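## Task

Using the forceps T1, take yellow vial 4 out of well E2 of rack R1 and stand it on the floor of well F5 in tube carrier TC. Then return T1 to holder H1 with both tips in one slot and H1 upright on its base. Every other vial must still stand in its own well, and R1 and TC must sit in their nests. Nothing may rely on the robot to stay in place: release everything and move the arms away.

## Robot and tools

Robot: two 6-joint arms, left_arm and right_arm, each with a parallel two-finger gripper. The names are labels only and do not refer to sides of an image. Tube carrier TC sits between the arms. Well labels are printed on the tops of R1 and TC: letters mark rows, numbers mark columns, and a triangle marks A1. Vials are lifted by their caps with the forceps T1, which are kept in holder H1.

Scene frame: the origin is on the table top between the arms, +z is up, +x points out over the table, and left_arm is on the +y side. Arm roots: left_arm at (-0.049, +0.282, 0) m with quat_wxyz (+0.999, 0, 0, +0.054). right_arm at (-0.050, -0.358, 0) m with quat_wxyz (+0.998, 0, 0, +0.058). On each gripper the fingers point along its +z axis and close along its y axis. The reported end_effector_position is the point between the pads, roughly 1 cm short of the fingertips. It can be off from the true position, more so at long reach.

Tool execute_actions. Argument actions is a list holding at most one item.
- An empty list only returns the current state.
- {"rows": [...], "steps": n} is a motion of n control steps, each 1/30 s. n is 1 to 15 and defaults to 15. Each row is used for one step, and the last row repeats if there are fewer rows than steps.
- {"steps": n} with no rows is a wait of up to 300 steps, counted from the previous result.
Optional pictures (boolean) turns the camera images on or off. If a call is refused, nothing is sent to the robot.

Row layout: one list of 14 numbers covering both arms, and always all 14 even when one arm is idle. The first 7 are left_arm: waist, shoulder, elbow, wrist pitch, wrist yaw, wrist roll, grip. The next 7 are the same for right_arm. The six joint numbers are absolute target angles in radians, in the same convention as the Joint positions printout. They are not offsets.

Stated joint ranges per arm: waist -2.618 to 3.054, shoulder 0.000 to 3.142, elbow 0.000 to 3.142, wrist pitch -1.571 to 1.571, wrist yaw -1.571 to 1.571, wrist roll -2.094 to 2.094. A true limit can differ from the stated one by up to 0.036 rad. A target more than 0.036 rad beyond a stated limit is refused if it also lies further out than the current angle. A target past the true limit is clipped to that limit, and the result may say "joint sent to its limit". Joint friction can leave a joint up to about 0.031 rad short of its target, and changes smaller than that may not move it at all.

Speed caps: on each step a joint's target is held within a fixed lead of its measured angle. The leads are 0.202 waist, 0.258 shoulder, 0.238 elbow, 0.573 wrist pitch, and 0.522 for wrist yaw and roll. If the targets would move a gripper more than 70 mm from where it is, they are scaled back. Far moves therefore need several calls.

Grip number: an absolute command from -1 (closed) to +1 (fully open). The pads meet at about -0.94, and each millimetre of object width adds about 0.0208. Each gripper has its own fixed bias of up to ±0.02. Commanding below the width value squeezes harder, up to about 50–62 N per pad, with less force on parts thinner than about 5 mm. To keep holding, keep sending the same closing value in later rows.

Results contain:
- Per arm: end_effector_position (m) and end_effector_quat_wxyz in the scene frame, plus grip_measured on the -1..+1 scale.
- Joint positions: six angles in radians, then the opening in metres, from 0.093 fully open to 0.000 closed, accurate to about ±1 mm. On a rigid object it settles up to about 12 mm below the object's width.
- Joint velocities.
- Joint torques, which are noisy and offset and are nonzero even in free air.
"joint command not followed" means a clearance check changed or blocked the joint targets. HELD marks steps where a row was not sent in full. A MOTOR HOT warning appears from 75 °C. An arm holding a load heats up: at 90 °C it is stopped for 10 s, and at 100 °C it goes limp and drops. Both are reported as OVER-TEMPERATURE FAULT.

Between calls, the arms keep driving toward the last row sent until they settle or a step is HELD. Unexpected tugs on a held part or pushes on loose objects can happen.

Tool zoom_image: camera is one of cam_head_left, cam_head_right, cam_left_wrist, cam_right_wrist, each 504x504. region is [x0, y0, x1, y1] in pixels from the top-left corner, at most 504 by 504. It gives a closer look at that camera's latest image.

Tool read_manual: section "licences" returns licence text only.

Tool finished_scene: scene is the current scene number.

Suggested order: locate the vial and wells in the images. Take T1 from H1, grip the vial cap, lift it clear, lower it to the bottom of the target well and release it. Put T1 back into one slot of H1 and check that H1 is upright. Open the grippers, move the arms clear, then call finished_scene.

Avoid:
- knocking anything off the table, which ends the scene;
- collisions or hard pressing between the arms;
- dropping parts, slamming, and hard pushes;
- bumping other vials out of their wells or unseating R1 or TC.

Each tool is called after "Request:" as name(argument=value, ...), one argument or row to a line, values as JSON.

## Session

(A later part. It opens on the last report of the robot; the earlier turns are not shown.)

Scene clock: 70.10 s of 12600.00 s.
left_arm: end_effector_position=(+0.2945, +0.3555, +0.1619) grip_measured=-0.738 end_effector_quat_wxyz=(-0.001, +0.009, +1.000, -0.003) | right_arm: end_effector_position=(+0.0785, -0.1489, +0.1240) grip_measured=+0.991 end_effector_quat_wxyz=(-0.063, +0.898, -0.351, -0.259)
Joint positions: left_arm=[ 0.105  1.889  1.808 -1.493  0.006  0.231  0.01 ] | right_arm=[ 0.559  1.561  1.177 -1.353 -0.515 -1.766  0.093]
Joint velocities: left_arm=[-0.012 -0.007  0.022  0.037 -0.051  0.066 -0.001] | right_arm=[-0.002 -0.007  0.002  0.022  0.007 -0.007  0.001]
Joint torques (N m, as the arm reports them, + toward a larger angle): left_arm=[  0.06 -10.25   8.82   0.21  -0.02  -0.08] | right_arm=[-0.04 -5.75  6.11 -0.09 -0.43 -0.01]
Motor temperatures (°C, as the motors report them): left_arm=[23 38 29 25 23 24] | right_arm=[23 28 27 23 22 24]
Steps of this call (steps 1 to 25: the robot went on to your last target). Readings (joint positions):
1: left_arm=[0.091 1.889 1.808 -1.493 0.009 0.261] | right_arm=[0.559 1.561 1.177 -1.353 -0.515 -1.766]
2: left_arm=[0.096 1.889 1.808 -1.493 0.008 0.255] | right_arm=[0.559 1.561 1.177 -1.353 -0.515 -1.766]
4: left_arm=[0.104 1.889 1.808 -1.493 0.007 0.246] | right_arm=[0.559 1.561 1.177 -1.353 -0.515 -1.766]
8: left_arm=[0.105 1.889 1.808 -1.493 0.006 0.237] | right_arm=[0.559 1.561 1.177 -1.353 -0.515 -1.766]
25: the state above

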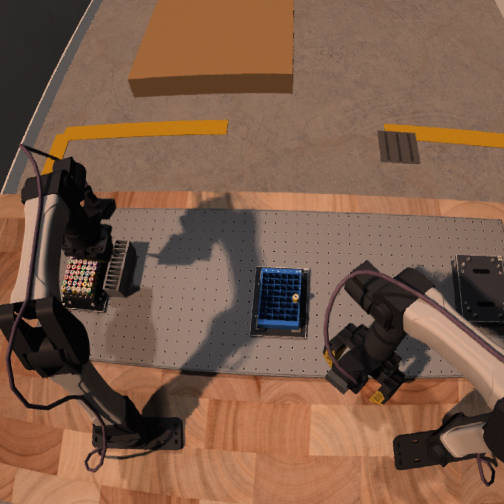

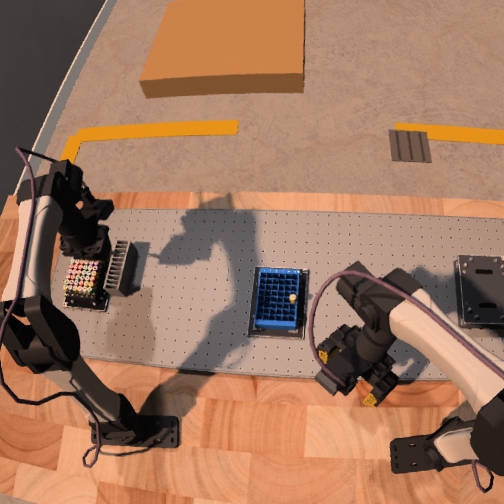

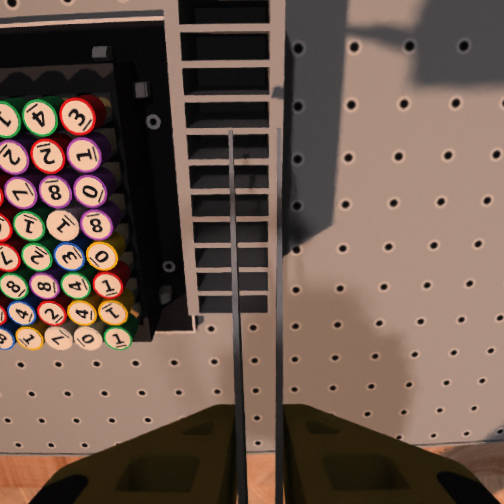

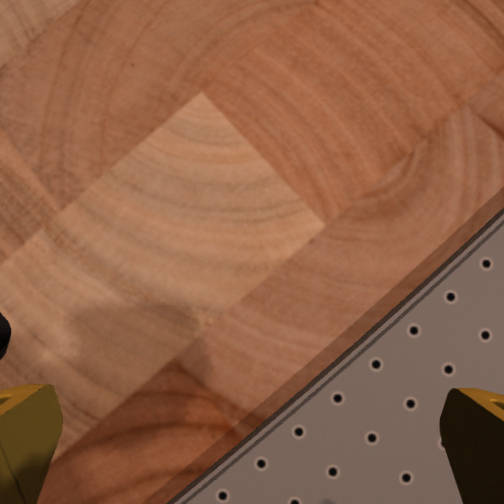

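Request:
execute_actions(
  actions=[
    {"rows":[[0.157,1.779,1.661,-1.453,0,0.26,-0.74,0.559,1.561,1.177,-1.353,-0.515,-1.766,1]],"steps":15},
  ],
  pictures=false,
)

Request:
execute_actions(
  actions=[
    {"steps":20},
  ],
)

Scene clock: 73.83 s of 12600.00 s.
left_arm: end_effector_position=(+0.2655, +0.3658, +0.1593) grip_measured=-0.738 end_effector_quat_wxyz=(-0.007, -0.005, +1.000, -0.004) | right_arm: end_effector_position=(+0.0785, -0.1489, +0.1240) grip_measured=+0.991 end_effector_quat_wxyz=(-0.063, +0.898, -0.351, -0.259)
Joint positions: left_arm=[ 0.154  1.793  1.675 -1.467  0.004  0.252  0.01 ] | right_arm=[ 0.559  1.561  1.177 -1.353 -0.515 -1.766  0.093]
Joint velocities: left_arm=[-0.007  0.007 -0.002 -0.022  0.051 -0.007  0.   ] | right_arm=[-0.007 -0.002  0.017 -0.007 -0.007 -0.095 -0.   ]
Joint torques (N m, as the arm reports them, + toward a larger angle): left_arm=[ -0.47 -10.83   6.26   0.43   0.03   0.13] | right_arm=[-0.13 -5.64  6.07 -0.1  -0.39 -0.06]
Motor temperatures (°C, as the motors report them): left_arm=[23 38 29 25 23 24] | right_arm=[23 29 27 23 22 24]
Steps of this call (steps 1 to 15: the robot went on to your last target; steps 16 to 90: nothing new was sent; then 0.23 s passed at rest; steps 91 to 105: all 15 steps of this action). Readings (joint positions):
91: left_arm=[0.109 1.874 1.781 -1.472 0.008 0.234] | right_arm=[0.559 1.561 1.177 -1.353 -0.515 -1.766]
92: left_arm=[0.118 1.849 1.737 -1.458 0.008 0.239] | right_arm=[0.559 1.561 1.177 -1.353 -0.515 -1.766]
94: left_arm=[0.141 1.812 1.685 -1.467 0.006 0.244] | right_arm=[0.559 1.561 1.177 -1.353 -0.515 -1.766]
98: left_arm=[0.154 1.794 1.675 -1.469 0.004 0.249] | right_arm=[0.559 1.561 1.177 -1.353 -0.515 -1.766]
105: the state above

Scene clock: 74.50 s of 12600.00 s.
left_arm: end_effector_position=(+0.2657, +0.3659, +0.1593) grip_measured=-0.738 end_effector_quat_wxyz=(-0.006, -0.005, +1.000, -0.004) | right_arm: end_effector_position=(+0.0785, -0.1489, +0.1240) grip_measured=+0.991 end_effector_quat_wxyz=(-0.063, +0.898, -0.351, -0.259)
Joint positions: left_arm=[ 0.154  1.793  1.675 -1.467  0.004  0.253  0.01 ] | right_arm=[ 0.559  1.561  1.177 -1.353 -0.515 -1.766  0.093]
Joint velocities: left_arm=[ 0.022 -0.002 -0.002 -0.007  0.022 -0.037  0.001] | right_arm=[-0.007 -0.012  0.007 -0.007  0.007  0.007 -0.001]
Joint torques (N m, as the arm reports them, + toward a larger angle): left_arm=[ -0.27 -10.95   6.08   0.46  -0.01   0.06] | right_arm=[-0.26 -5.42  6.12 -0.08 -0.4  -0.05]
Motor temperatures (°C, as the motors report them): left_arm=[23 38 29 25 23 24] | right_arm=[23 29 27 23 22 24]
Steps of this call (steps 1 to 15: the robot went on to your last target; steps 16 to 20: nothing new was sent). Readings (joint positions):
1: left_arm=[0.154 1.793 1.675 -1.467 0.004 0.253] | right_arm=[0.559 1.561 1.177 -1.353 -0.515 -1.766]
2: left_arm=[0.154 1.793 1.675 -1.467 0.004 0.253] | right_arm=[0.559 1.561 1.177 -1.353 -0.515 -1.766]
4: left_arm=[0.154 1.793 1.675 -1.467 0.004 0.253] | right_arm=[0.559 1.561 1.177 -1.353 -0.515 -1.766]
8: left_arm=[0.154 1.793 1.675 -1.467 0.004 0.253] | right_arm=[0.559 1.561 1.177 -1.353 -0.515 -1.766]
20: the state above
All arms were judged still, so your last target was given up. Only a new action makes them travel on or press farther. Fingers that are still opening or closing keep moving.

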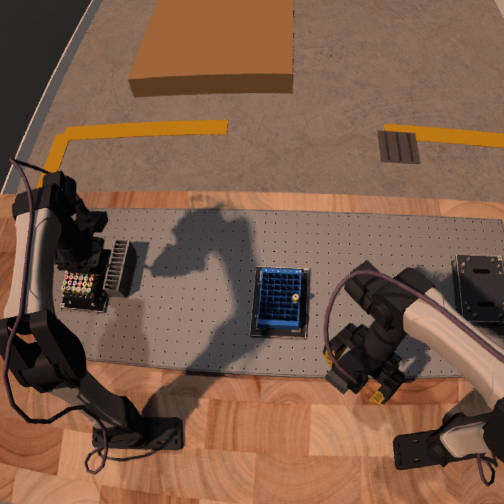

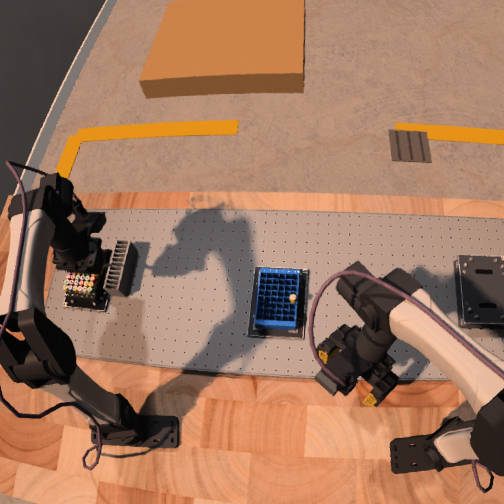

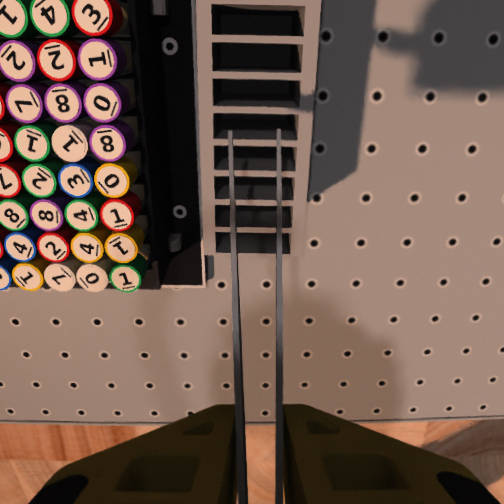

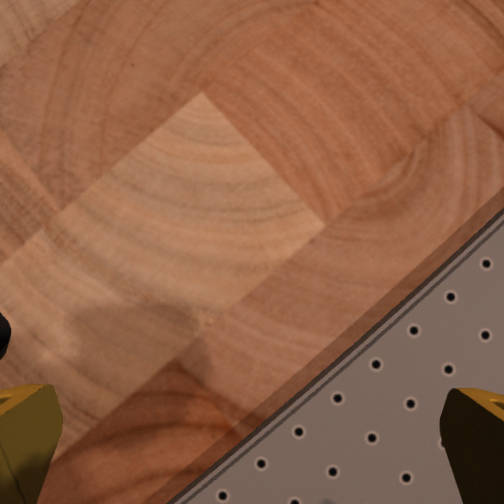

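Request:
execute_actions(
  actions=[
    {"rows":[[0.157,1.772,1.553,-1.352,0,0.26,-0.74,0.559,1.561,1.177,-1.353,-0.515,-1.766,1]],"steps":15},
  ],
  pictures=false,
)

Request:
execute_actions(
  actions=[
    {"steps":20},
  ],
)

Scene clock: 77.53 s of 12600.00 s.
left_arm: end_effector_position=(+0.2582, +0.3641, +0.1354) grip_measured=-0.738 end_effector_quat_wxyz=(-0.018, -0.004, +1.000, -0.006) | right_arm: end_effector_position=(+0.0785, -0.1489, +0.1240) grip_measured=+0.991 end_effector_quat_wxyz=(-0.063, +0.898, -0.351, -0.259)
Joint positions: left_arm=[ 0.154  1.779  1.562 -1.392  0.002  0.253  0.01 ] | right_arm=[ 0.559  1.561  1.177 -1.353 -0.515 -1.766  0.093]
Joint velocities: left_arm=[-0.012  0.007  0.007  0.022 -0.037  0.081 -0.001] | right_arm=[ 0.002  0.002  0.017  0.022 -0.022 -0.022  0.   ]
Joint torques (N m, as the arm reports them, + toward a larger angle): left_arm=[ -0.27 -10.1    6.49   0.61   0.01   0.11] | right_arm=[-0.05 -5.69  5.95 -0.06 -0.46 -0.04]
Motor temperatures (°C, as the motors report them): left_arm=[23 38 29 25 23 24] | right_arm=[23 29 27 23 22 24]
Steps of this call (steps 1 to 76: nothing new was sent; steps 77 to 91: all 15 steps of this action). Readings (joint positions):
77: left_arm=[0.154 1.788 1.656 -1.446 0.004 0.253] | right_arm=[0.559 1.561 1.177 -1.353 -0.515 -1.766]
78: left_arm=[0.154 1.779 1.625 -1.423 0.004 0.253] | right_arm=[0.559 1.561 1.177 -1.353 -0.515 -1.766]
80: left_arm=[0.154 1.778 1.581 -1.407 0.004 0.253] | right_arm=[0.559 1.561 1.177 -1.353 -0.515 -1.766]
84: left_arm=[0.154 1.779 1.562 -1.399 0.003 0.253] | right_arm=[0.559 1.561 1.177 -1.353 -0.515 -1.766]
91: the state above

Scene clock: 78.20 s of 12600.00 s.
left_arm: end_effector_position=(+0.2584, +0.3642, +0.1354) grip_measured=-0.738 end_effector_quat_wxyz=(-0.018, -0.004, +1.000, -0.006) | right_arm: end_effector_position=(+0.0785, -0.1489, +0.1240) grip_measured=+0.991 end_effector_quat_wxyz=(-0.063, +0.898, -0.351, -0.259)
Joint positions: left_arm=[ 0.154  1.779  1.562 -1.391  0.002  0.253  0.01 ] | right_arm=[ 0.559  1.561  1.177 -1.353 -0.515 -1.766  0.093]
Joint velocities: left_arm=[-0.027  0.007  0.002  0.066 -0.007 -0.11  -0.   ] | right_arm=[ 0.012 -0.002 -0.017 -0.037  0.095 -0.022  0.001]
Joint torques (N m, as the arm reports them, + toward a larger angle): left_arm=[ -0.31 -10.04   6.76   0.59   0.03   0.1 ] | right_arm=[-0.02 -5.43  6.08 -0.1  -0.36 -0.04]
Motor temperatures (°C, as the motors report them): left_arm=[23 38 29 25 23 24] | right_arm=[23 29 27 23 22 24]
Steps of this call (steps 1 to 15: the robot went on to your last target; steps 16 to 20: nothing new was sent). Readings (joint positions):
1: left_arm=[0.154 1.779 1.562 -1.391 0.002 0.253] | right_arm=[0.559 1.561 1.177 -1.353 -0.515 -1.766]
2: left_arm=[0.154 1.779 1.562 -1.391 0.002 0.253] | right_arm=[0.559 1.561 1.177 -1.353 -0.515 -1.766]
4: left_arm=[0.154 1.779 1.562 -1.391 0.002 0.253] | right_arm=[0.559 1.561 1.177 -1.353 -0.515 -1.766]
8: left_arm=[0.154 1.779 1.562 -1.391 0.002 0.253] | right_arm=[0.559 1.561 1.177 -1.353 -0.515 -1.766]
20: the state above
All arms were judged still, so your last target was given up. Only a new action makes them travel on or press farther. Fingers that are still opening or closing keep moving.

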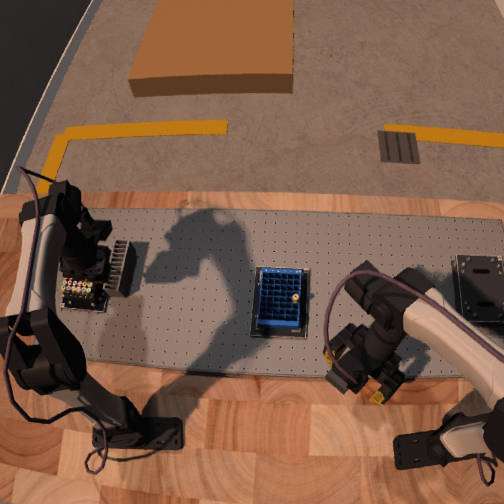

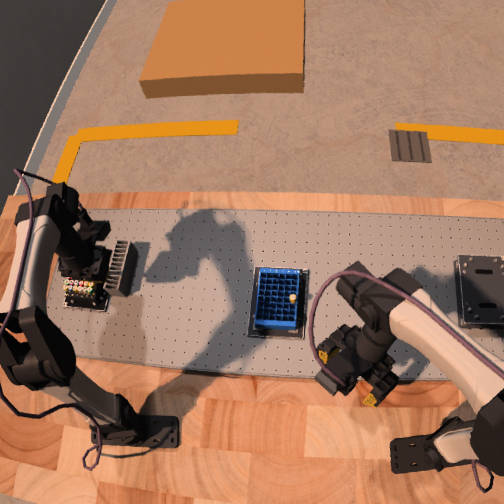

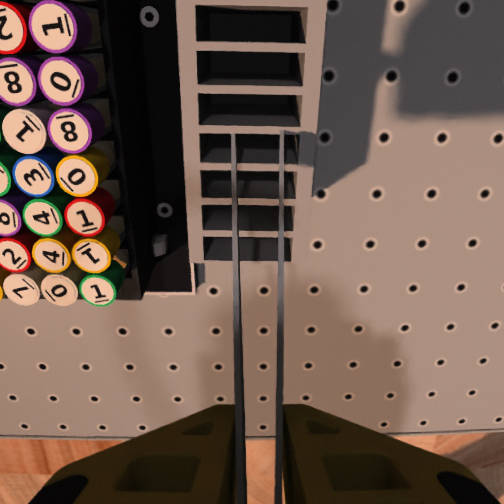

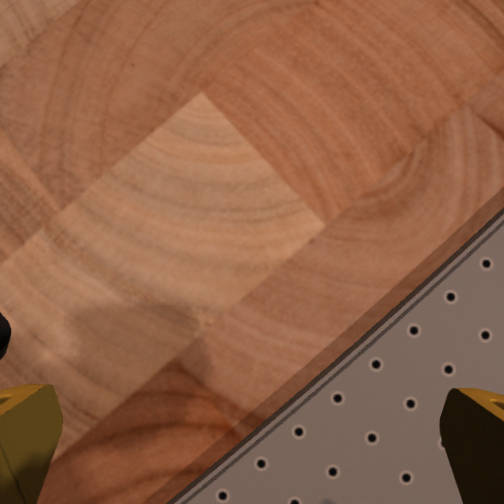

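Request:
execute_actions(
  actions=[
    {"rows":[[0.15,1.81,1.6,-1.37,0,0.25,-0.74,0.559,1.561,1.177,-1.353,-0.515,-1.766,1],[0.15,1.81,1.6,-1.37,0,0.25,-0.74,0.559,1.561,1.177,-1.353,-0.515,-1.766,1],[0.15,1.81,1.6,-1.37,0,0.25,-0.74,0.559,1.561,1.177,-1.353,-0.515,-1.766,1],[0.145,1.84,1.65,-1.38,0,0.25,-0.74,0.559,1.561,1.177,-1.353,-0.515,-1.766,1],[0.145,1.84,1.65,-1.38,0,0.25,-0.74,0.559,1.561,1.177,-1.353,-0.515,-1.766,1],[0.145,1.84,1.65,-1.38,0,0.25,-0.74,0.559,1.561,1.177,-1.353,-0.515,-1.766,1],[0.138,1.875,1.7,-1.395,0,0.24,-0.74,0.559,1.561,1.177,-1.353,-0.515,-1.766,1],[0.138,1.875,1.7,-1.395,0,0.24,-0.74,0.559,1.561,1.177,-1.353,-0.515,-1.766,1],[0.138,1.875,1.7,-1.395,0,0.24,-0.74,0.559,1.561,1.177,-1.353,-0.515,-1.766,1],[0.131,1.909,1.748,-1.41,0,0.236,-0.74,0.559,1.561,1.177,-1.353,-0.515,-1.766,1]],"steps":15},
  ],
  pictures=false,
)

Request:
execute_actions(
  actions=[
    {"steps":20},
  ],
)

Scene clock: 88.83 s of 12600.00 s.
left_arm: end_effector_position=(+0.2947, +0.3690, +0.1362) grip_measured=-0.738 end_effector_quat_wxyz=(-0.008, -0.002, +1.000, -0.003) | right_arm: end_effector_position=(+0.0785, -0.1489, +0.1240) grip_measured=+0.991 end_effector_quat_wxyz=(-0.063, +0.898, -0.351, -0.259)
Joint positions: left_arm=[ 0.14   1.903  1.725 -1.408  0.002  0.245  0.01 ] | right_arm=[ 0.559  1.561  1.177 -1.353 -0.515 -1.766  0.093]
Joint velocities: left_arm=[-0.002  0.085 -0.017  0.037 -0.007 -0.037 -0.001] | right_arm=[ 0.002  0.007  0.007 -0.022 -0.022 -0.051 -0.   ]
Joint torques (N m, as the arm reports them, + toward a larger angle): left_arm=[ -1.32 -10.85   9.45   0.29   0.06  -0.01] | right_arm=[-0.09 -5.45  5.93 -0.09 -0.39 -0.02]
Motor temperatures (°C, as the motors report them): left_arm=[23 37 29 25 23 24] | right_arm=[23 29 28 23 22 24]
Steps of this call (steps 1 to 90: nothing new was sent; then 7.13 s passed at rest; steps 91 to 105: all 15 steps of this action). Readings (joint positions):
91: left_arm=[0.154 1.781 1.565 -1.392 0.002 0.253] | right_arm=[0.559 1.561 1.177 -1.353 -0.515 -1.766]
92: left_arm=[0.154 1.784 1.571 -1.393 0.002 0.253] | right_arm=[0.559 1.561 1.177 -1.353 -0.515 -1.766]
94: left_arm=[0.154 1.797 1.588 -1.399 0.002 0.253] | right_arm=[0.559 1.561 1.177 -1.353 -0.515 -1.766]
98: left_arm=[0.152 1.840 1.656 -1.410 0.002 0.252] | right_arm=[0.559 1.561 1.177 -1.353 -0.515 -1.766]
105: the state above

Scene clock: 89.50 s of 12600.00 s.
left_arm: end_effector_position=(+0.2948, +0.3690, +0.1353) grip_measured=-0.738 end_effector_quat_wxyz=(-0.009, -0.003, +1.000, -0.003) | right_arm: end_effector_position=(+0.0785, -0.1489, +0.1240) grip_measured=+0.991 end_effector_quat_wxyz=(-0.063, +0.898, -0.351, -0.259)
Joint positions: left_arm=[ 0.14   1.906  1.725 -1.408  0.002  0.243  0.01 ] | right_arm=[ 0.559  1.561  1.177 -1.353 -0.515 -1.766  0.093]
Joint velocities: left_arm=[-0.002 -0.012  0.002 -0.066 -0.007  0.037 -0.   ] | right_arm=[-0.012  0.002 -0.017 -0.007 -0.037  0.066 -0.001]
Joint torques (N m, as the arm reports them, + toward a larger angle): left_arm=[ -1.1  -10.46   9.32   0.27   0.01  -0.08] | right_arm=[-0.13 -5.46  5.89 -0.08 -0.4  -0.05]
Motor temperatures (°C, as the motors report them): left_arm=[23 38 29 25 23 24] | right_arm=[23 29 28 23 22 24]
Steps of this call (steps 1 to 15: the robot went on to your last target; steps 16 to 20: nothing new was sent). Readings (joint positions):
1: left_arm=[0.140 1.905 1.725 -1.408 0.002 0.245] | right_arm=[0.559 1.561 1.177 -1.353 -0.515 -1.766]
2: left_arm=[0.140 1.906 1.725 -1.408 0.002 0.244] | right_arm=[0.559 1.561 1.177 -1.353 -0.515 -1.766]
4: left_arm=[0.140 1.906 1.725 -1.408 0.002 0.244] | right_arm=[0.559 1.561 1.177 -1.353 -0.515 -1.766]
8: left_arm=[0.140 1.906 1.725 -1.408 0.002 0.243] | right_arm=[0.559 1.561 1.177 -1.353 -0.515 -1.766]
20: the state above
All arms were judged still, so your last target was given up. Only a new action makes them travel on or press farther. Fingers that are still opening or closing keep moving.

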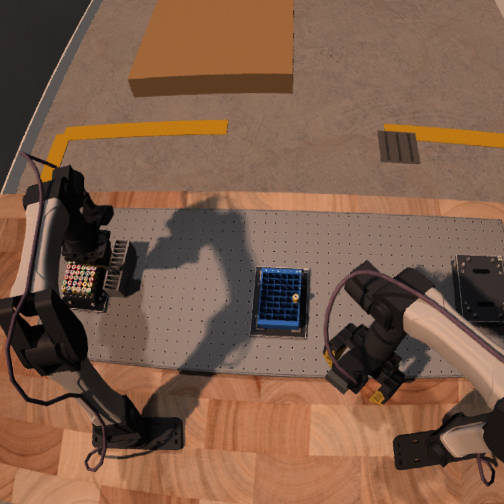

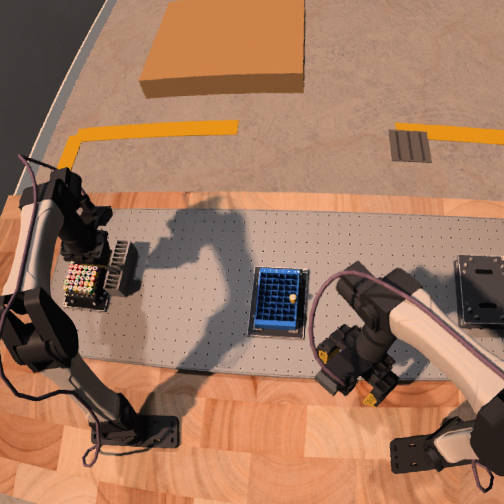

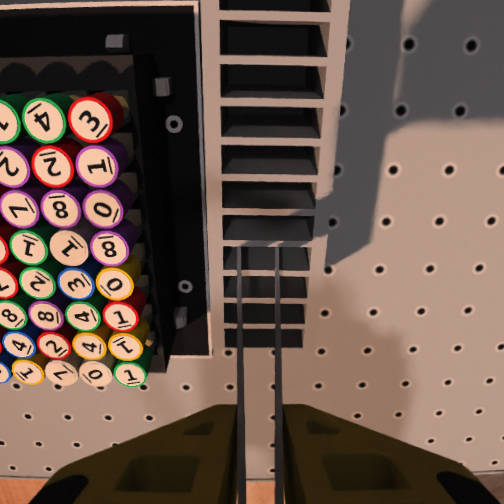

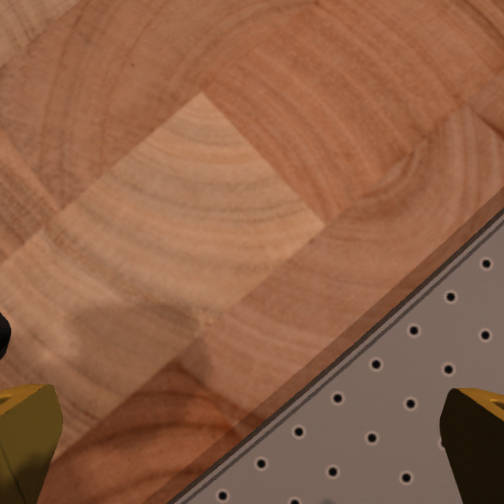

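Request:
execute_actions(
  actions=[
    {"rows":[[0.131,1.938,1.788,-1.421,0,0.236,-0.74,0.559,1.561,1.177,-1.353,-0.515,-1.766,1]],"steps":15},
  ],
  pictures=false,
)

Request:
execute_actions(
  actions=[
    {"steps":15},
  ],
)

Scene clock: 92.70 s of 12600.00 s.
left_arm: end_effector_position=(+0.3021, +0.3708, +0.1373) grip_measured=-0.738 end_effector_quat_wxyz=(-0.005, -0.003, +1.000, -0.002) | right_arm: end_effector_position=(+0.0785, -0.1489, +0.1240) grip_measured=+0.991 end_effector_quat_wxyz=(-0.063, +0.898, -0.351, -0.259)
Joint positions: left_arm=[ 0.14   1.93   1.765 -1.417  0.002  0.243  0.01 ] | right_arm=[ 0.559  1.561  1.177 -1.353 -0.515 -1.766  0.093]
Joint velocities: left_arm=[-0.002 -0.002 -0.007  0.007  0.037 -0.007  0.   ] | right_arm=[ 0.002 -0.012  0.012 -0.022 -0.051  0.037  0.001]
Joint torques (N m, as the arm reports them, + toward a larger angle): left_arm=[ -1.25 -10.48   9.4    0.28   0.04  -0.05] | right_arm=[-0.14 -5.51  6.   -0.08 -0.34 -0.06]
Motor temperatures (°C, as the motors report them): left_arm=[23 38 29 25 23 24] | right_arm=[23 29 28 23 22 24]
Steps of this call (steps 1 to 81: nothing new was sent; steps 82 to 96: all 15 steps of this action). Readings (joint positions):
82: left_arm=[0.140 1.910 1.733 -1.414 0.002 0.243] | right_arm=[0.559 1.561 1.177 -1.353 -0.515 -1.766]
83: left_arm=[0.140 1.917 1.746 -1.417 0.002 0.243] | right_arm=[0.559 1.561 1.177 -1.353 -0.515 -1.766]
85: left_arm=[0.140 1.927 1.762 -1.417 0.002 0.243] | right_arm=[0.559 1.561 1.177 -1.353 -0.515 -1.766]
89: left_arm=[0.140 1.930 1.765 -1.417 0.002 0.243] | right_arm=[0.559 1.561 1.177 -1.353 -0.515 -1.766]
96: the state above

Scene clock: 93.20 s of 12600.00 s.
left_arm: end_effector_position=(+0.3021, +0.3708, +0.1373) grip_measured=-0.738 end_effector_quat_wxyz=(-0.005, -0.003, +1.000, -0.002) | right_arm: end_effector_position=(+0.0785, -0.1489, +0.1240) grip_measured=+0.991 end_effector_quat_wxyz=(-0.063, +0.898, -0.351, -0.259)
Joint positions: left_arm=[ 0.14   1.93   1.765 -1.417  0.002  0.243  0.01 ] | right_arm=[ 0.559  1.561  1.177 -1.353 -0.515 -1.766  0.093]
Joint velocities: left_arm=[ 0.007 -0.007 -0.017 -0.007 -0.022  0.037 -0.   ] | right_arm=[-0.002 -0.002  0.022  0.066 -0.007 -0.051  0.001]
Joint torques (N m, as the arm reports them, + toward a larger angle): left_arm=[ -1.16 -10.38   9.5    0.29   0.    -0.09] | right_arm=[-0.09 -5.4   5.86 -0.1  -0.4  -0.04]
Motor temperatures (°C, as the motors report them): left_arm=[23 38 29 25 23 24] | right_arm=[23 29 28 23 22 24]
Steps of this call (steps 1 to 15: the robot went on to your last target). Readings (joint positions):
1: left_arm=[0.140 1.930 1.765 -1.417 0.002 0.243] | right_arm=[0.559 1.561 1.177 -1.353 -0.515 -1.766]
2: left_arm=[0.140 1.930 1.765 -1.417 0.002 0.243] | right_arm=[0.559 1.561 1.177 -1.353 -0.515 -1.766]
4: left_arm=[0.140 1.930 1.765 -1.417 0.002 0.243] | right_arm=[0.559 1.561 1.177 -1.353 -0.515 -1.766]
8: left_arm=[0.140 1.930 1.765 -1.417 0.002 0.243] | right_arm=[0.559 1.561 1.177 -1.353 -0.515 -1.766]
15: the state above
All arms were judged still, so your last target was given up. Only a new action makes them travel on or press farther. Fingers that are still opening or closing keep moving.

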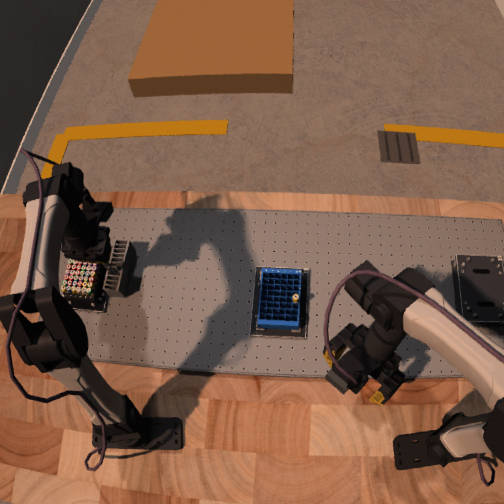

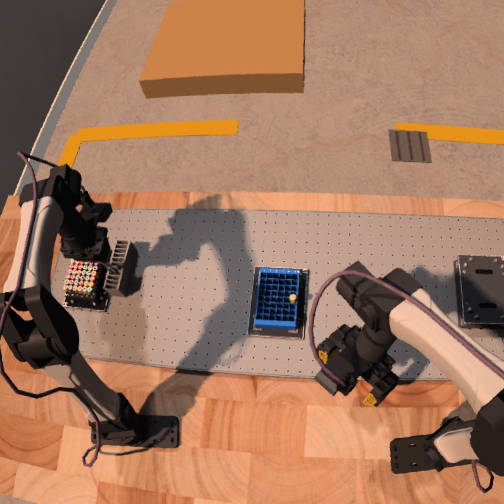

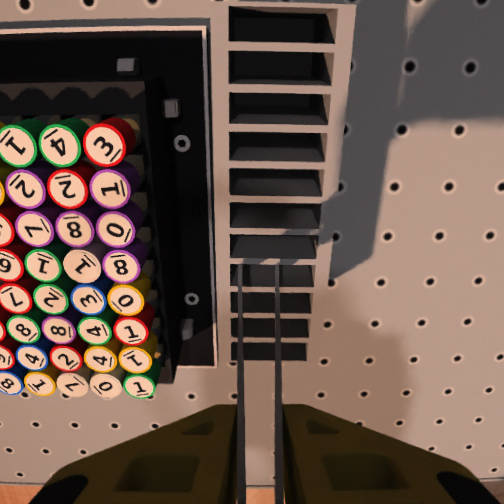

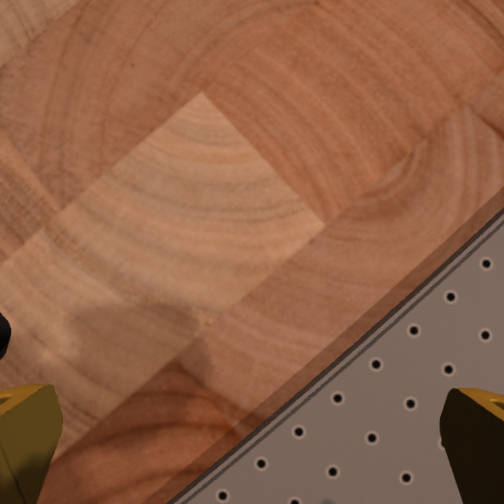

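Request:
execute_actions(
  actions=[
    {"rows":[[0.131,1.93,1.86,-1.5,0,0.236,-0.74,0.559,1.561,1.177,-1.353,-0.515,-1.766,1],[0.131,1.93,1.86,-1.5,0,0.236,-0.74,0.559,1.561,1.177,-1.353,-0.515,-1.766,1],[0.131,1.93,1.86,-1.5,0,0.236,-0.74,0.559,1.561,1.177,-1.353,-0.515,-1.766,1],[0.131,1.93,1.86,-1.5,0,0.236,-0.74,0.559,1.561,1.177,-1.353,-0.515,-1.766,1],[0.131,1.93,1.86,-1.5,0,0.236,-0.74,0.559,1.561,1.177,-1.353,-0.515,-1.766,1],[0.131,1.93,1.86,-1.5,0,0.236,-0.74,0.559,1.561,1.177,-1.353,-0.515,-1.766,1],[0.131,1.933,1.95,-1.56,0,0.236,-0.74,0.559,1.561,1.177,-1.353,-0.515,-1.766,1]],"steps":15},
  ],
  pictures=false,
)

Request:
execute_actions(
  actions=[
    {"steps":20},
  ],
)

Scene clock: 99.17 s of 12600.00 s.
left_arm: end_effector_position=(+0.3083, +0.3724, +0.1756) grip_measured=-0.738 end_effector_quat_wxyz=(+0.015, -0.003, +1.000, +0.003) | right_arm: end_effector_position=(+0.0785, -0.1489, +0.1240) grip_measured=+0.991 end_effector_quat_wxyz=(-0.063, +0.898, -0.351, -0.259)
Joint positions: left_arm=[ 0.14   1.94   1.933 -1.533  0.002  0.243  0.01 ] | right_arm=[ 0.559  1.561  1.177 -1.353 -0.515 -1.766  0.093]
Joint velocities: left_arm=[ 0.007 -0.002  0.002 -0.11  -0.066 -0.007 -0.001] | right_arm=[ 0.007  0.007  0.007 -0.007  0.007 -0.007 -0.   ]
Joint torques (N m, as the arm reports them, + toward a larger angle): left_arm=[ -1.23 -11.98   8.86   0.25   0.02  -0.08] | right_arm=[-0.1  -5.53  5.97 -0.08 -0.45 -0.06]
Motor temperatures (°C, as the motors report them): left_arm=[23 38 30 25 23 24] | right_arm=[23 29 28 23 22 24]
Steps of this call (steps 1 to 90: nothing new was sent; then 2.47 s passed at rest; steps 91 to 105: all 15 steps of this action). Readings (joint positions):
91: left_arm=[0.140 1.933 1.778 -1.430 0.002 0.243] | right_arm=[0.559 1.561 1.177 -1.353 -0.515 -1.766]
92: left_arm=[0.140 1.938 1.798 -1.446 0.002 0.243] | right_arm=[0.559 1.561 1.177 -1.353 -0.515 -1.766]
94: left_arm=[0.140 1.938 1.828 -1.458 0.002 0.243] | right_arm=[0.559 1.561 1.177 -1.353 -0.515 -1.766]
98: left_arm=[0.140 1.946 1.882 -1.499 0.002 0.243] | right_arm=[0.559 1.561 1.177 -1.353 -0.515 -1.766]
105: the state above

Scene clock: 99.83 s of 12600.00 s.
left_arm: end_effector_position=(+0.3052, +0.3716, +0.1755) grip_measured=-0.738 end_effector_quat_wxyz=(+0.008, -0.003, +1.000, +0.001) | right_arm: end_effector_position=(+0.0785, -0.1489, +0.1240) grip_measured=+0.991 end_effector_quat_wxyz=(-0.063, +0.898, -0.351, -0.259)
Joint positions: left_arm=[ 0.14   1.94   1.933 -1.547  0.002  0.243  0.01 ] | right_arm=[ 0.559  1.561  1.177 -1.353 -0.515 -1.766  0.093]
Joint velocities: left_arm=[ 0.007  0.022  0.017  0.007 -0.051 -0.051 -0.001] | right_arm=[ 0.002  0.002  0.017  0.007 -0.037 -0.081 -0.   ]
Joint torques (N m, as the arm reports them, + toward a larger angle): left_arm=[ -1.1  -11.59   8.72   0.22   0.04  -0.09] | right_arm=[-0.16 -5.5   6.2  -0.11 -0.39 -0.02]
Motor temperatures (°C, as the motors report them): left_arm=[23 38 30 25 23 24] | right_arm=[23 29 28 23 22 24]
Steps of this call (steps 1 to 20: the robot went on to your last target). Readings (joint positions):
1: left_arm=[0.140 1.940 1.933 -1.536 0.002 0.243] | right_arm=[0.559 1.561 1.177 -1.353 -0.515 -1.766]
2: left_arm=[0.140 1.940 1.933 -1.539 0.002 0.243] | right_arm=[0.559 1.561 1.177 -1.353 -0.515 -1.766]
4: left_arm=[0.140 1.940 1.933 -1.542 0.002 0.243] | right_arm=[0.559 1.561 1.177 -1.353 -0.515 -1.766]
8: left_arm=[0.140 1.940 1.933 -1.545 0.002 0.243] | right_arm=[0.559 1.561 1.177 -1.353 -0.515 -1.766]
20: the state above

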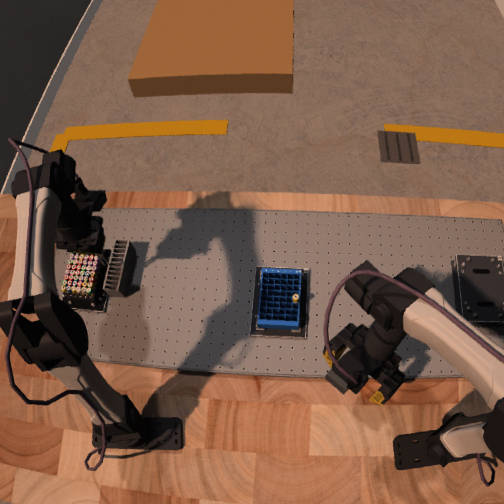

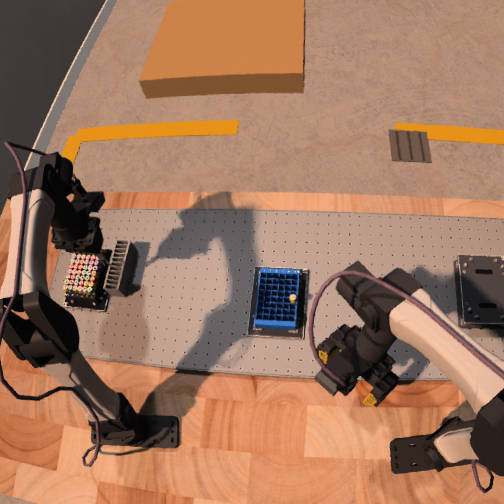

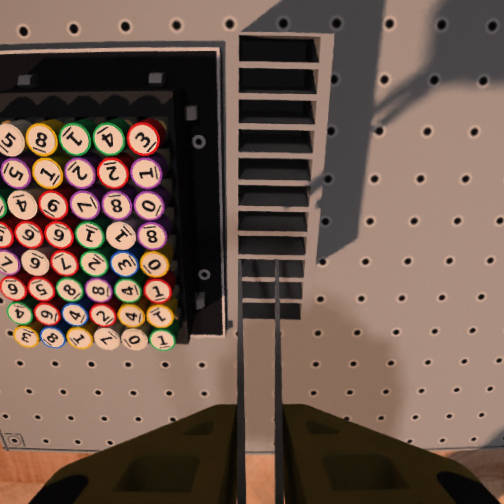

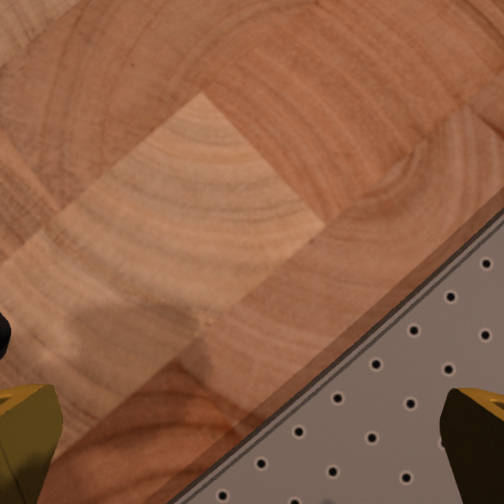

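Request:
execute_actions(
  actions=[
    {"rows":[[0.332,1.9,1.905,-1.56,0,0.442,-0.74,0.559,1.561,1.177,-1.353,-0.515,-1.766,1]],"steps":15},
  ],
  pictures=false,
)

Request:
execute_actions(
  actions=[
    {"steps":25},
  ],
)

Scene clock: 104.27 s of 12600.00 s.
left_arm: end_effector_position=(+0.2765, +0.4394, +0.1796) grip_measured=-0.738 end_effector_quat_wxyz=(+0.010, -0.010, +1.000, +0.008) | right_arm: end_effector_position=(+0.0785, -0.1489, +0.1240) grip_measured=+0.991 end_effector_quat_wxyz=(-0.063, +0.898, -0.351, -0.259)
Joint positions: left_arm=[ 0.339  1.919  1.92  -1.547 -0.005  0.428  0.01 ] | right_arm=[ 0.559  1.561  1.177 -1.353 -0.515 -1.766  0.093]
Joint velocities: left_arm=[-0.007  0.002 -0.017 -0.022 -0.022  0.037 -0.   ] | right_arm=[-0.012 -0.022 -0.007 -0.081 -0.022 -0.007 -0.002]
Joint torques (N m, as the arm reports them, + toward a larger angle): left_arm=[ -1.11 -12.5    6.03   0.24   0.07   0.09] | right_arm=[-0.38 -5.47  6.01 -0.1  -0.4   0.  ]
Motor temperatures (°C, as the motors report them): left_arm=[23 38 30 25 23 24] | right_arm=[23 29 28 23 22 24]
Steps of this call (steps 1 to 15: the robot went on to your last target; steps 16 to 90: nothing new was sent; then 0.93 s passed at rest; steps 91 to 105: all 15 steps of this action). Readings (joint positions):
91: left_arm=[0.159 1.938 1.931 -1.546 0.012 0.274] | right_arm=[0.559 1.561 1.177 -1.353 -0.515 -1.766]
92: left_arm=[0.196 1.934 1.926 -1.546 0.019 0.308] | right_arm=[0.559 1.561 1.177 -1.353 -0.515 -1.766]
94: left_arm=[0.290 1.929 1.921 -1.546 0.012 0.353] | right_arm=[0.559 1.561 1.177 -1.353 -0.515 -1.766]
98: left_arm=[0.354 1.922 1.920 -1.546 -0.007 0.400] | right_arm=[0.559 1.561 1.177 -1.353 -0.515 -1.766]
105: the state above

Scene clock: 105.10 s of 12600.00 s.
left_arm: end_effector_position=(+0.2765, +0.4394, +0.1796) grip_measured=-0.738 end_effector_quat_wxyz=(+0.010, -0.007, +1.000, +0.008) | right_arm: end_effector_position=(+0.0785, -0.1489, +0.1240) grip_measured=+0.991 end_effector_quat_wxyz=(-0.063, +0.898, -0.351, -0.259)
Joint positions: left_arm=[ 0.339  1.919  1.92  -1.547 -0.005  0.435  0.01 ] | right_arm=[ 0.559  1.561  1.177 -1.353 -0.515 -1.766  0.093]
Joint velocities: left_arm=[-0.002  0.007 -0.017  0.007 -0.066 -0.095 -0.001] | right_arm=[-0.002  0.002  0.007  0.051 -0.037 -0.037 -0.001]
Joint torques (N m, as the arm reports them, + toward a larger angle): left_arm=[ -1.18 -12.49   5.96   0.24   0.11   0.07] | right_arm=[-0.14 -5.49  6.01 -0.09 -0.36 -0.01]
Motor temperatures (°C, as the motors report them): left_arm=[23 38 30 25 23 24] | right_arm=[23 29 28 23 22 24]
Steps of this call (steps 1 to 15: the robot went on to your last target; steps 16 to 25: nothing new was sent). Readings (joint positions):
1: left_arm=[0.339 1.919 1.920 -1.547 -0.005 0.429] | right_arm=[0.559 1.561 1.177 -1.353 -0.515 -1.766]
2: left_arm=[0.339 1.919 1.920 -1.547 -0.005 0.430] | right_arm=[0.559 1.561 1.177 -1.353 -0.515 -1.766]
4: left_arm=[0.339 1.919 1.920 -1.547 -0.005 0.432] | right_arm=[0.559 1.561 1.177 -1.353 -0.515 -1.766]
8: left_arm=[0.339 1.919 1.920 -1.547 -0.005 0.434] | right_arm=[0.559 1.561 1.177 -1.353 -0.515 -1.766]
25: the state above
All arms were judged still, so your last target was given up. Only a new action makes them travel on or press farther. Fingers that are still opening or closing keep moving.

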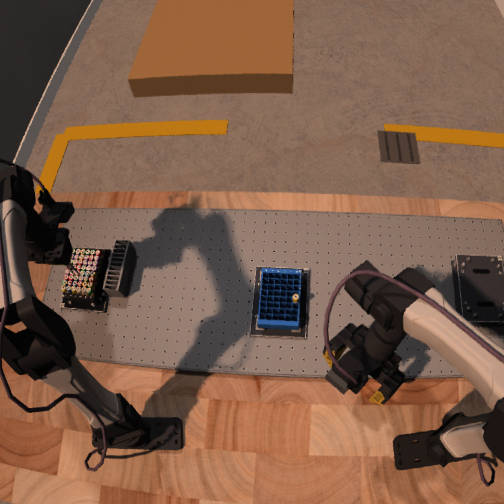

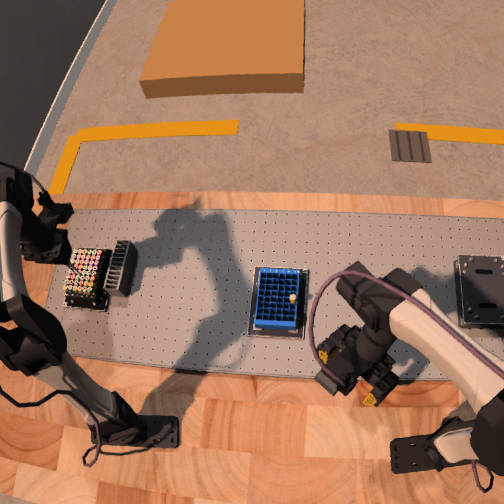

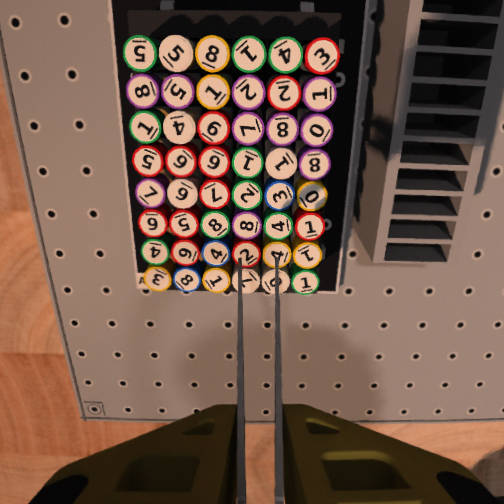

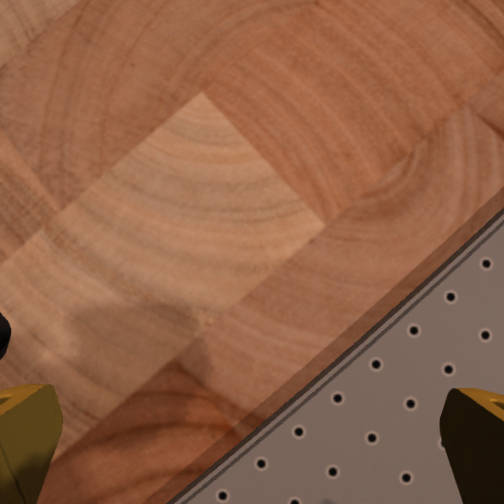

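Request:
execute_actions(
  actions=[
    {"rows":[[0.322,1.875,1.805,-1.495,0,0.442,-0.74,0.559,1.561,1.177,-1.353,-0.515,-1.766,1]],"steps":15},
  ],
  pictures=false,
)

Request:
execute_actions(
  actions=[
    {"steps":20},
  ],
)

Scene clock: 108.80 s of 12600.00 s.
left_arm: end_effector_position=(+0.2663, +0.4313, +0.1630) grip_measured=-0.738 end_effector_quat_wxyz=(-0.008, -0.002, +1.000, -0.001) | right_arm: end_effector_position=(+0.0785, -0.1489, +0.1240) grip_measured=+0.991 end_effector_quat_wxyz=(-0.063, +0.898, -0.351, -0.259)
Joint positions: left_arm=[ 0.331  1.891  1.816 -1.51  -0.005  0.435  0.01 ] | right_arm=[ 0.559  1.561  1.177 -1.353 -0.515 -1.766  0.093]
Joint velocities: left_arm=[ 0.012  0.007  0.027  0.066  0.022 -0.022 -0.002] | right_arm=[-0.002 -0.002 -0.012  0.022 -0.022  0.007 -0.   ]
Joint torques (N m, as the arm reports them, + toward a larger angle): left_arm=[ -1.2  -12.     6.27   0.38   0.1    0.09] | right_arm=[ 0.09 -5.77  6.15 -0.09 -0.4   0.01]
Motor temperatures (°C, as the motors report them): left_arm=[23 39 30 25 23 24] | right_arm=[23 29 28 23 22 24]
Steps of this call (steps 1 to 90: nothing new was sent; then 0.20 s passed at rest; steps 91 to 105: all 15 steps of this action). Readings (joint positions):
91: left_arm=[0.339 1.911 1.901 -1.532 -0.005 0.435] | right_arm=[0.559 1.561 1.177 -1.353 -0.515 -1.766]
92: left_arm=[0.337 1.899 1.870 -1.521 -0.005 0.435] | right_arm=[0.559 1.561 1.177 -1.353 -0.515 -1.766]
94: left_arm=[0.333 1.891 1.831 -1.520 -0.005 0.435] | right_arm=[0.559 1.561 1.177 -1.353 -0.515 -1.766]
98: left_arm=[0.331 1.891 1.816 -1.517 -0.005 0.435] | right_arm=[0.559 1.561 1.177 -1.353 -0.515 -1.766]
105: the state above

Scene clock: 109.47 s of 12600.00 s.
left_arm: end_effector_position=(+0.2666, +0.4314, +0.1630) grip_measured=-0.738 end_effector_quat_wxyz=(-0.007, -0.002, +1.000, -0.000) | right_arm: end_effector_position=(+0.0785, -0.1489, +0.1240) grip_measured=+0.991 end_effector_quat_wxyz=(-0.063, +0.898, -0.351, -0.259)
Joint positions: left_arm=[ 0.331  1.891  1.816 -1.509 -0.005  0.435  0.01 ] | right_arm=[ 0.559  1.561  1.177 -1.353 -0.515 -1.766  0.093]
Joint velocities: left_arm=[ 0.012 -0.012 -0.012  0.022 -0.095 -0.081 -0.   ] | right_arm=[ 0.022  0.002  0.007  0.022 -0.007 -0.022 -0.001]
Joint torques (N m, as the arm reports them, + toward a larger angle): left_arm=[ -1.22 -11.94   6.35   0.44   0.12   0.11] | right_arm=[-0.06 -5.58  6.16 -0.09 -0.44 -0.03]
Motor temperatures (°C, as the motors report them): left_arm=[23 39 30 25 23 24] | right_arm=[23 29 28 23 22 24]
Steps of this call (steps 1 to 15: the robot went on to your last target; steps 16 to 20: nothing new was sent). Readings (joint positions):
1: left_arm=[0.331 1.891 1.816 -1.510 -0.005 0.435] | right_arm=[0.559 1.561 1.177 -1.353 -0.515 -1.766]
2: left_arm=[0.331 1.891 1.816 -1.510 -0.005 0.435] | right_arm=[0.559 1.561 1.177 -1.353 -0.515 -1.766]
4: left_arm=[0.331 1.891 1.816 -1.509 -0.005 0.435] | right_arm=[0.559 1.561 1.177 -1.353 -0.515 -1.766]
8: left_arm=[0.331 1.891 1.816 -1.509 -0.005 0.435] | right_arm=[0.559 1.561 1.177 -1.353 -0.515 -1.766]
20: the state above
All arms were judged still, so your last target was given up. Only a new action makes them travel on or press farther. Fingers that are still opening or closing keep moving.

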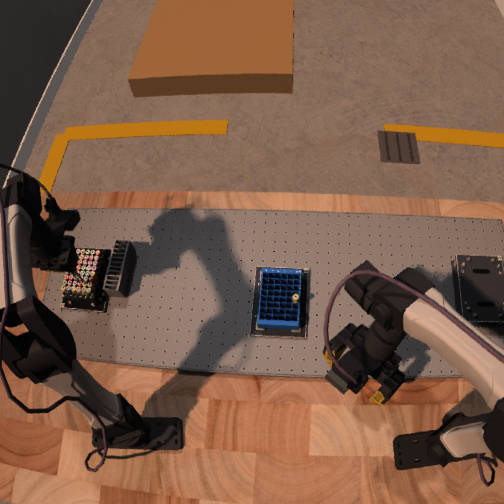

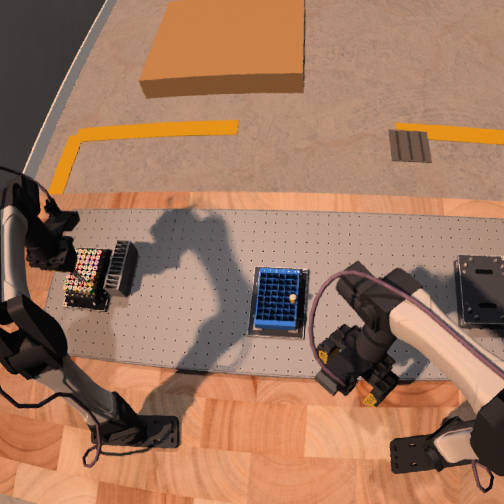

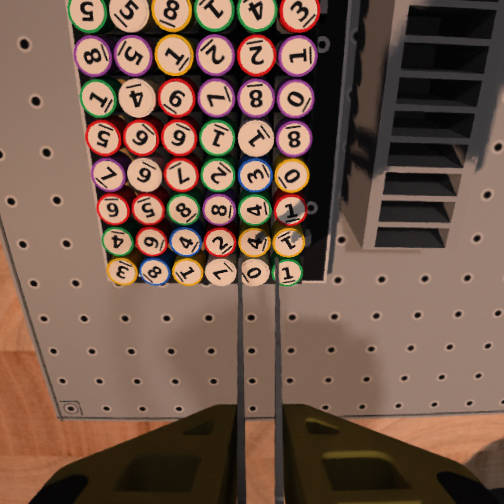

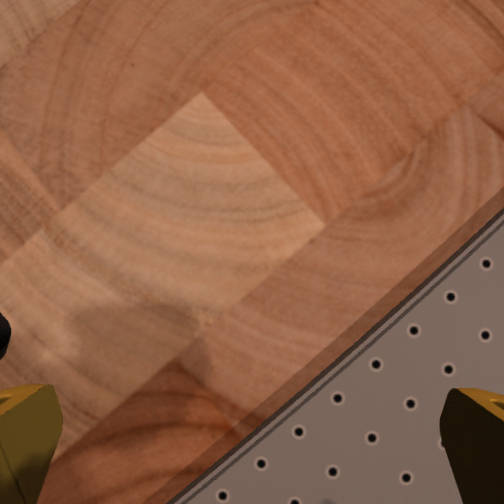

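Request:
execute_actions(
  actions=[
    {"rows":[[0.322,1.875,1.805,-1.478,0,0.442,-0.74,0.559,1.561,1.177,-1.353,-0.515,-1.766,1]],"steps":15},
  ],
)

Scene clock: 113.83 s of 12600.00 s.
left_arm: end_effector_position=(+0.2702, +0.4331, +0.1630) grip_measured=-0.738 end_effector_quat_wxyz=(+0.000, -0.002, +1.000, +0.003) | right_arm: end_effector_position=(+0.0785, -0.1489, +0.1240) grip_measured=+0.991 end_effector_quat_wxyz=(-0.063, +0.898, -0.351, -0.259)
Joint positions: left_arm=[ 0.331  1.891  1.816 -1.493 -0.005  0.435  0.01 ] | right_arm=[ 0.559  1.561  1.177 -1.353 -0.515 -1.766  0.093]
Joint velocities: left_arm=[-0.022  0.002 -0.027  0.007  0.007 -0.051 -0.001] | right_arm=[ 0.002 -0.007 -0.007 -0.11   0.037 -0.051  0.001]
Joint torques (N m, as the arm reports them, + toward a larger angle): left_arm=[ -1.27 -11.93   6.46   0.44   0.1    0.06] | right_arm=[ 0.   -5.74  6.04 -0.03 -0.4  -0.03]
Motor temperatures (°C, as the motors report them): left_arm=[23 39 30 25 23 24] | right_arm=[23 29 28 23 22 24]
Steps of this call (steps 1 to 90: nothing new was sent; then 0.87 s passed at rest; steps 91 to 105: all 15 steps of this action). Readings (joint positions):
91: left_arm=[0.331 1.891 1.816 -1.507 -0.005 0.435] | right_arm=[0.559 1.561 1.177 -1.353 -0.515 -1.766]
92: left_arm=[0.331 1.891 1.816 -1.505 -0.005 0.435] | right_arm=[0.559 1.561 1.177 -1.353 -0.515 -1.766]
94: left_arm=[0.331 1.891 1.816 -1.499 -0.005 0.435] | right_arm=[0.559 1.561 1.177 -1.353 -0.515 -1.766]
98: left_arm=[0.331 1.891 1.816 -1.495 -0.005 0.435] | right_arm=[0.559 1.561 1.177 -1.353 -0.515 -1.766]
105: the state above

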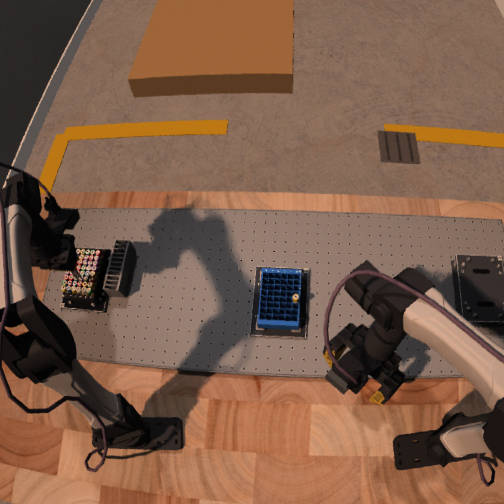

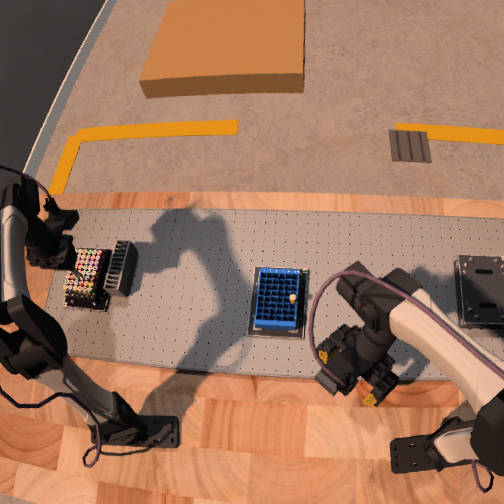

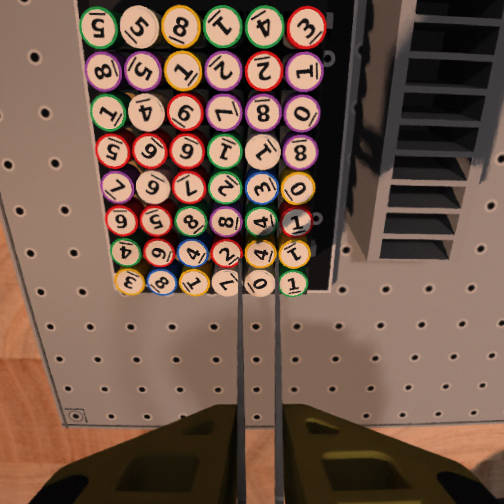

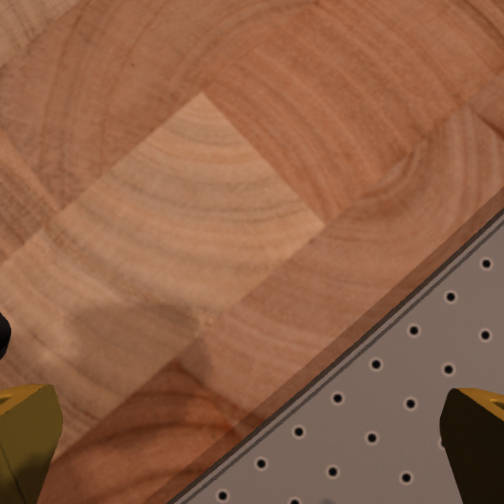

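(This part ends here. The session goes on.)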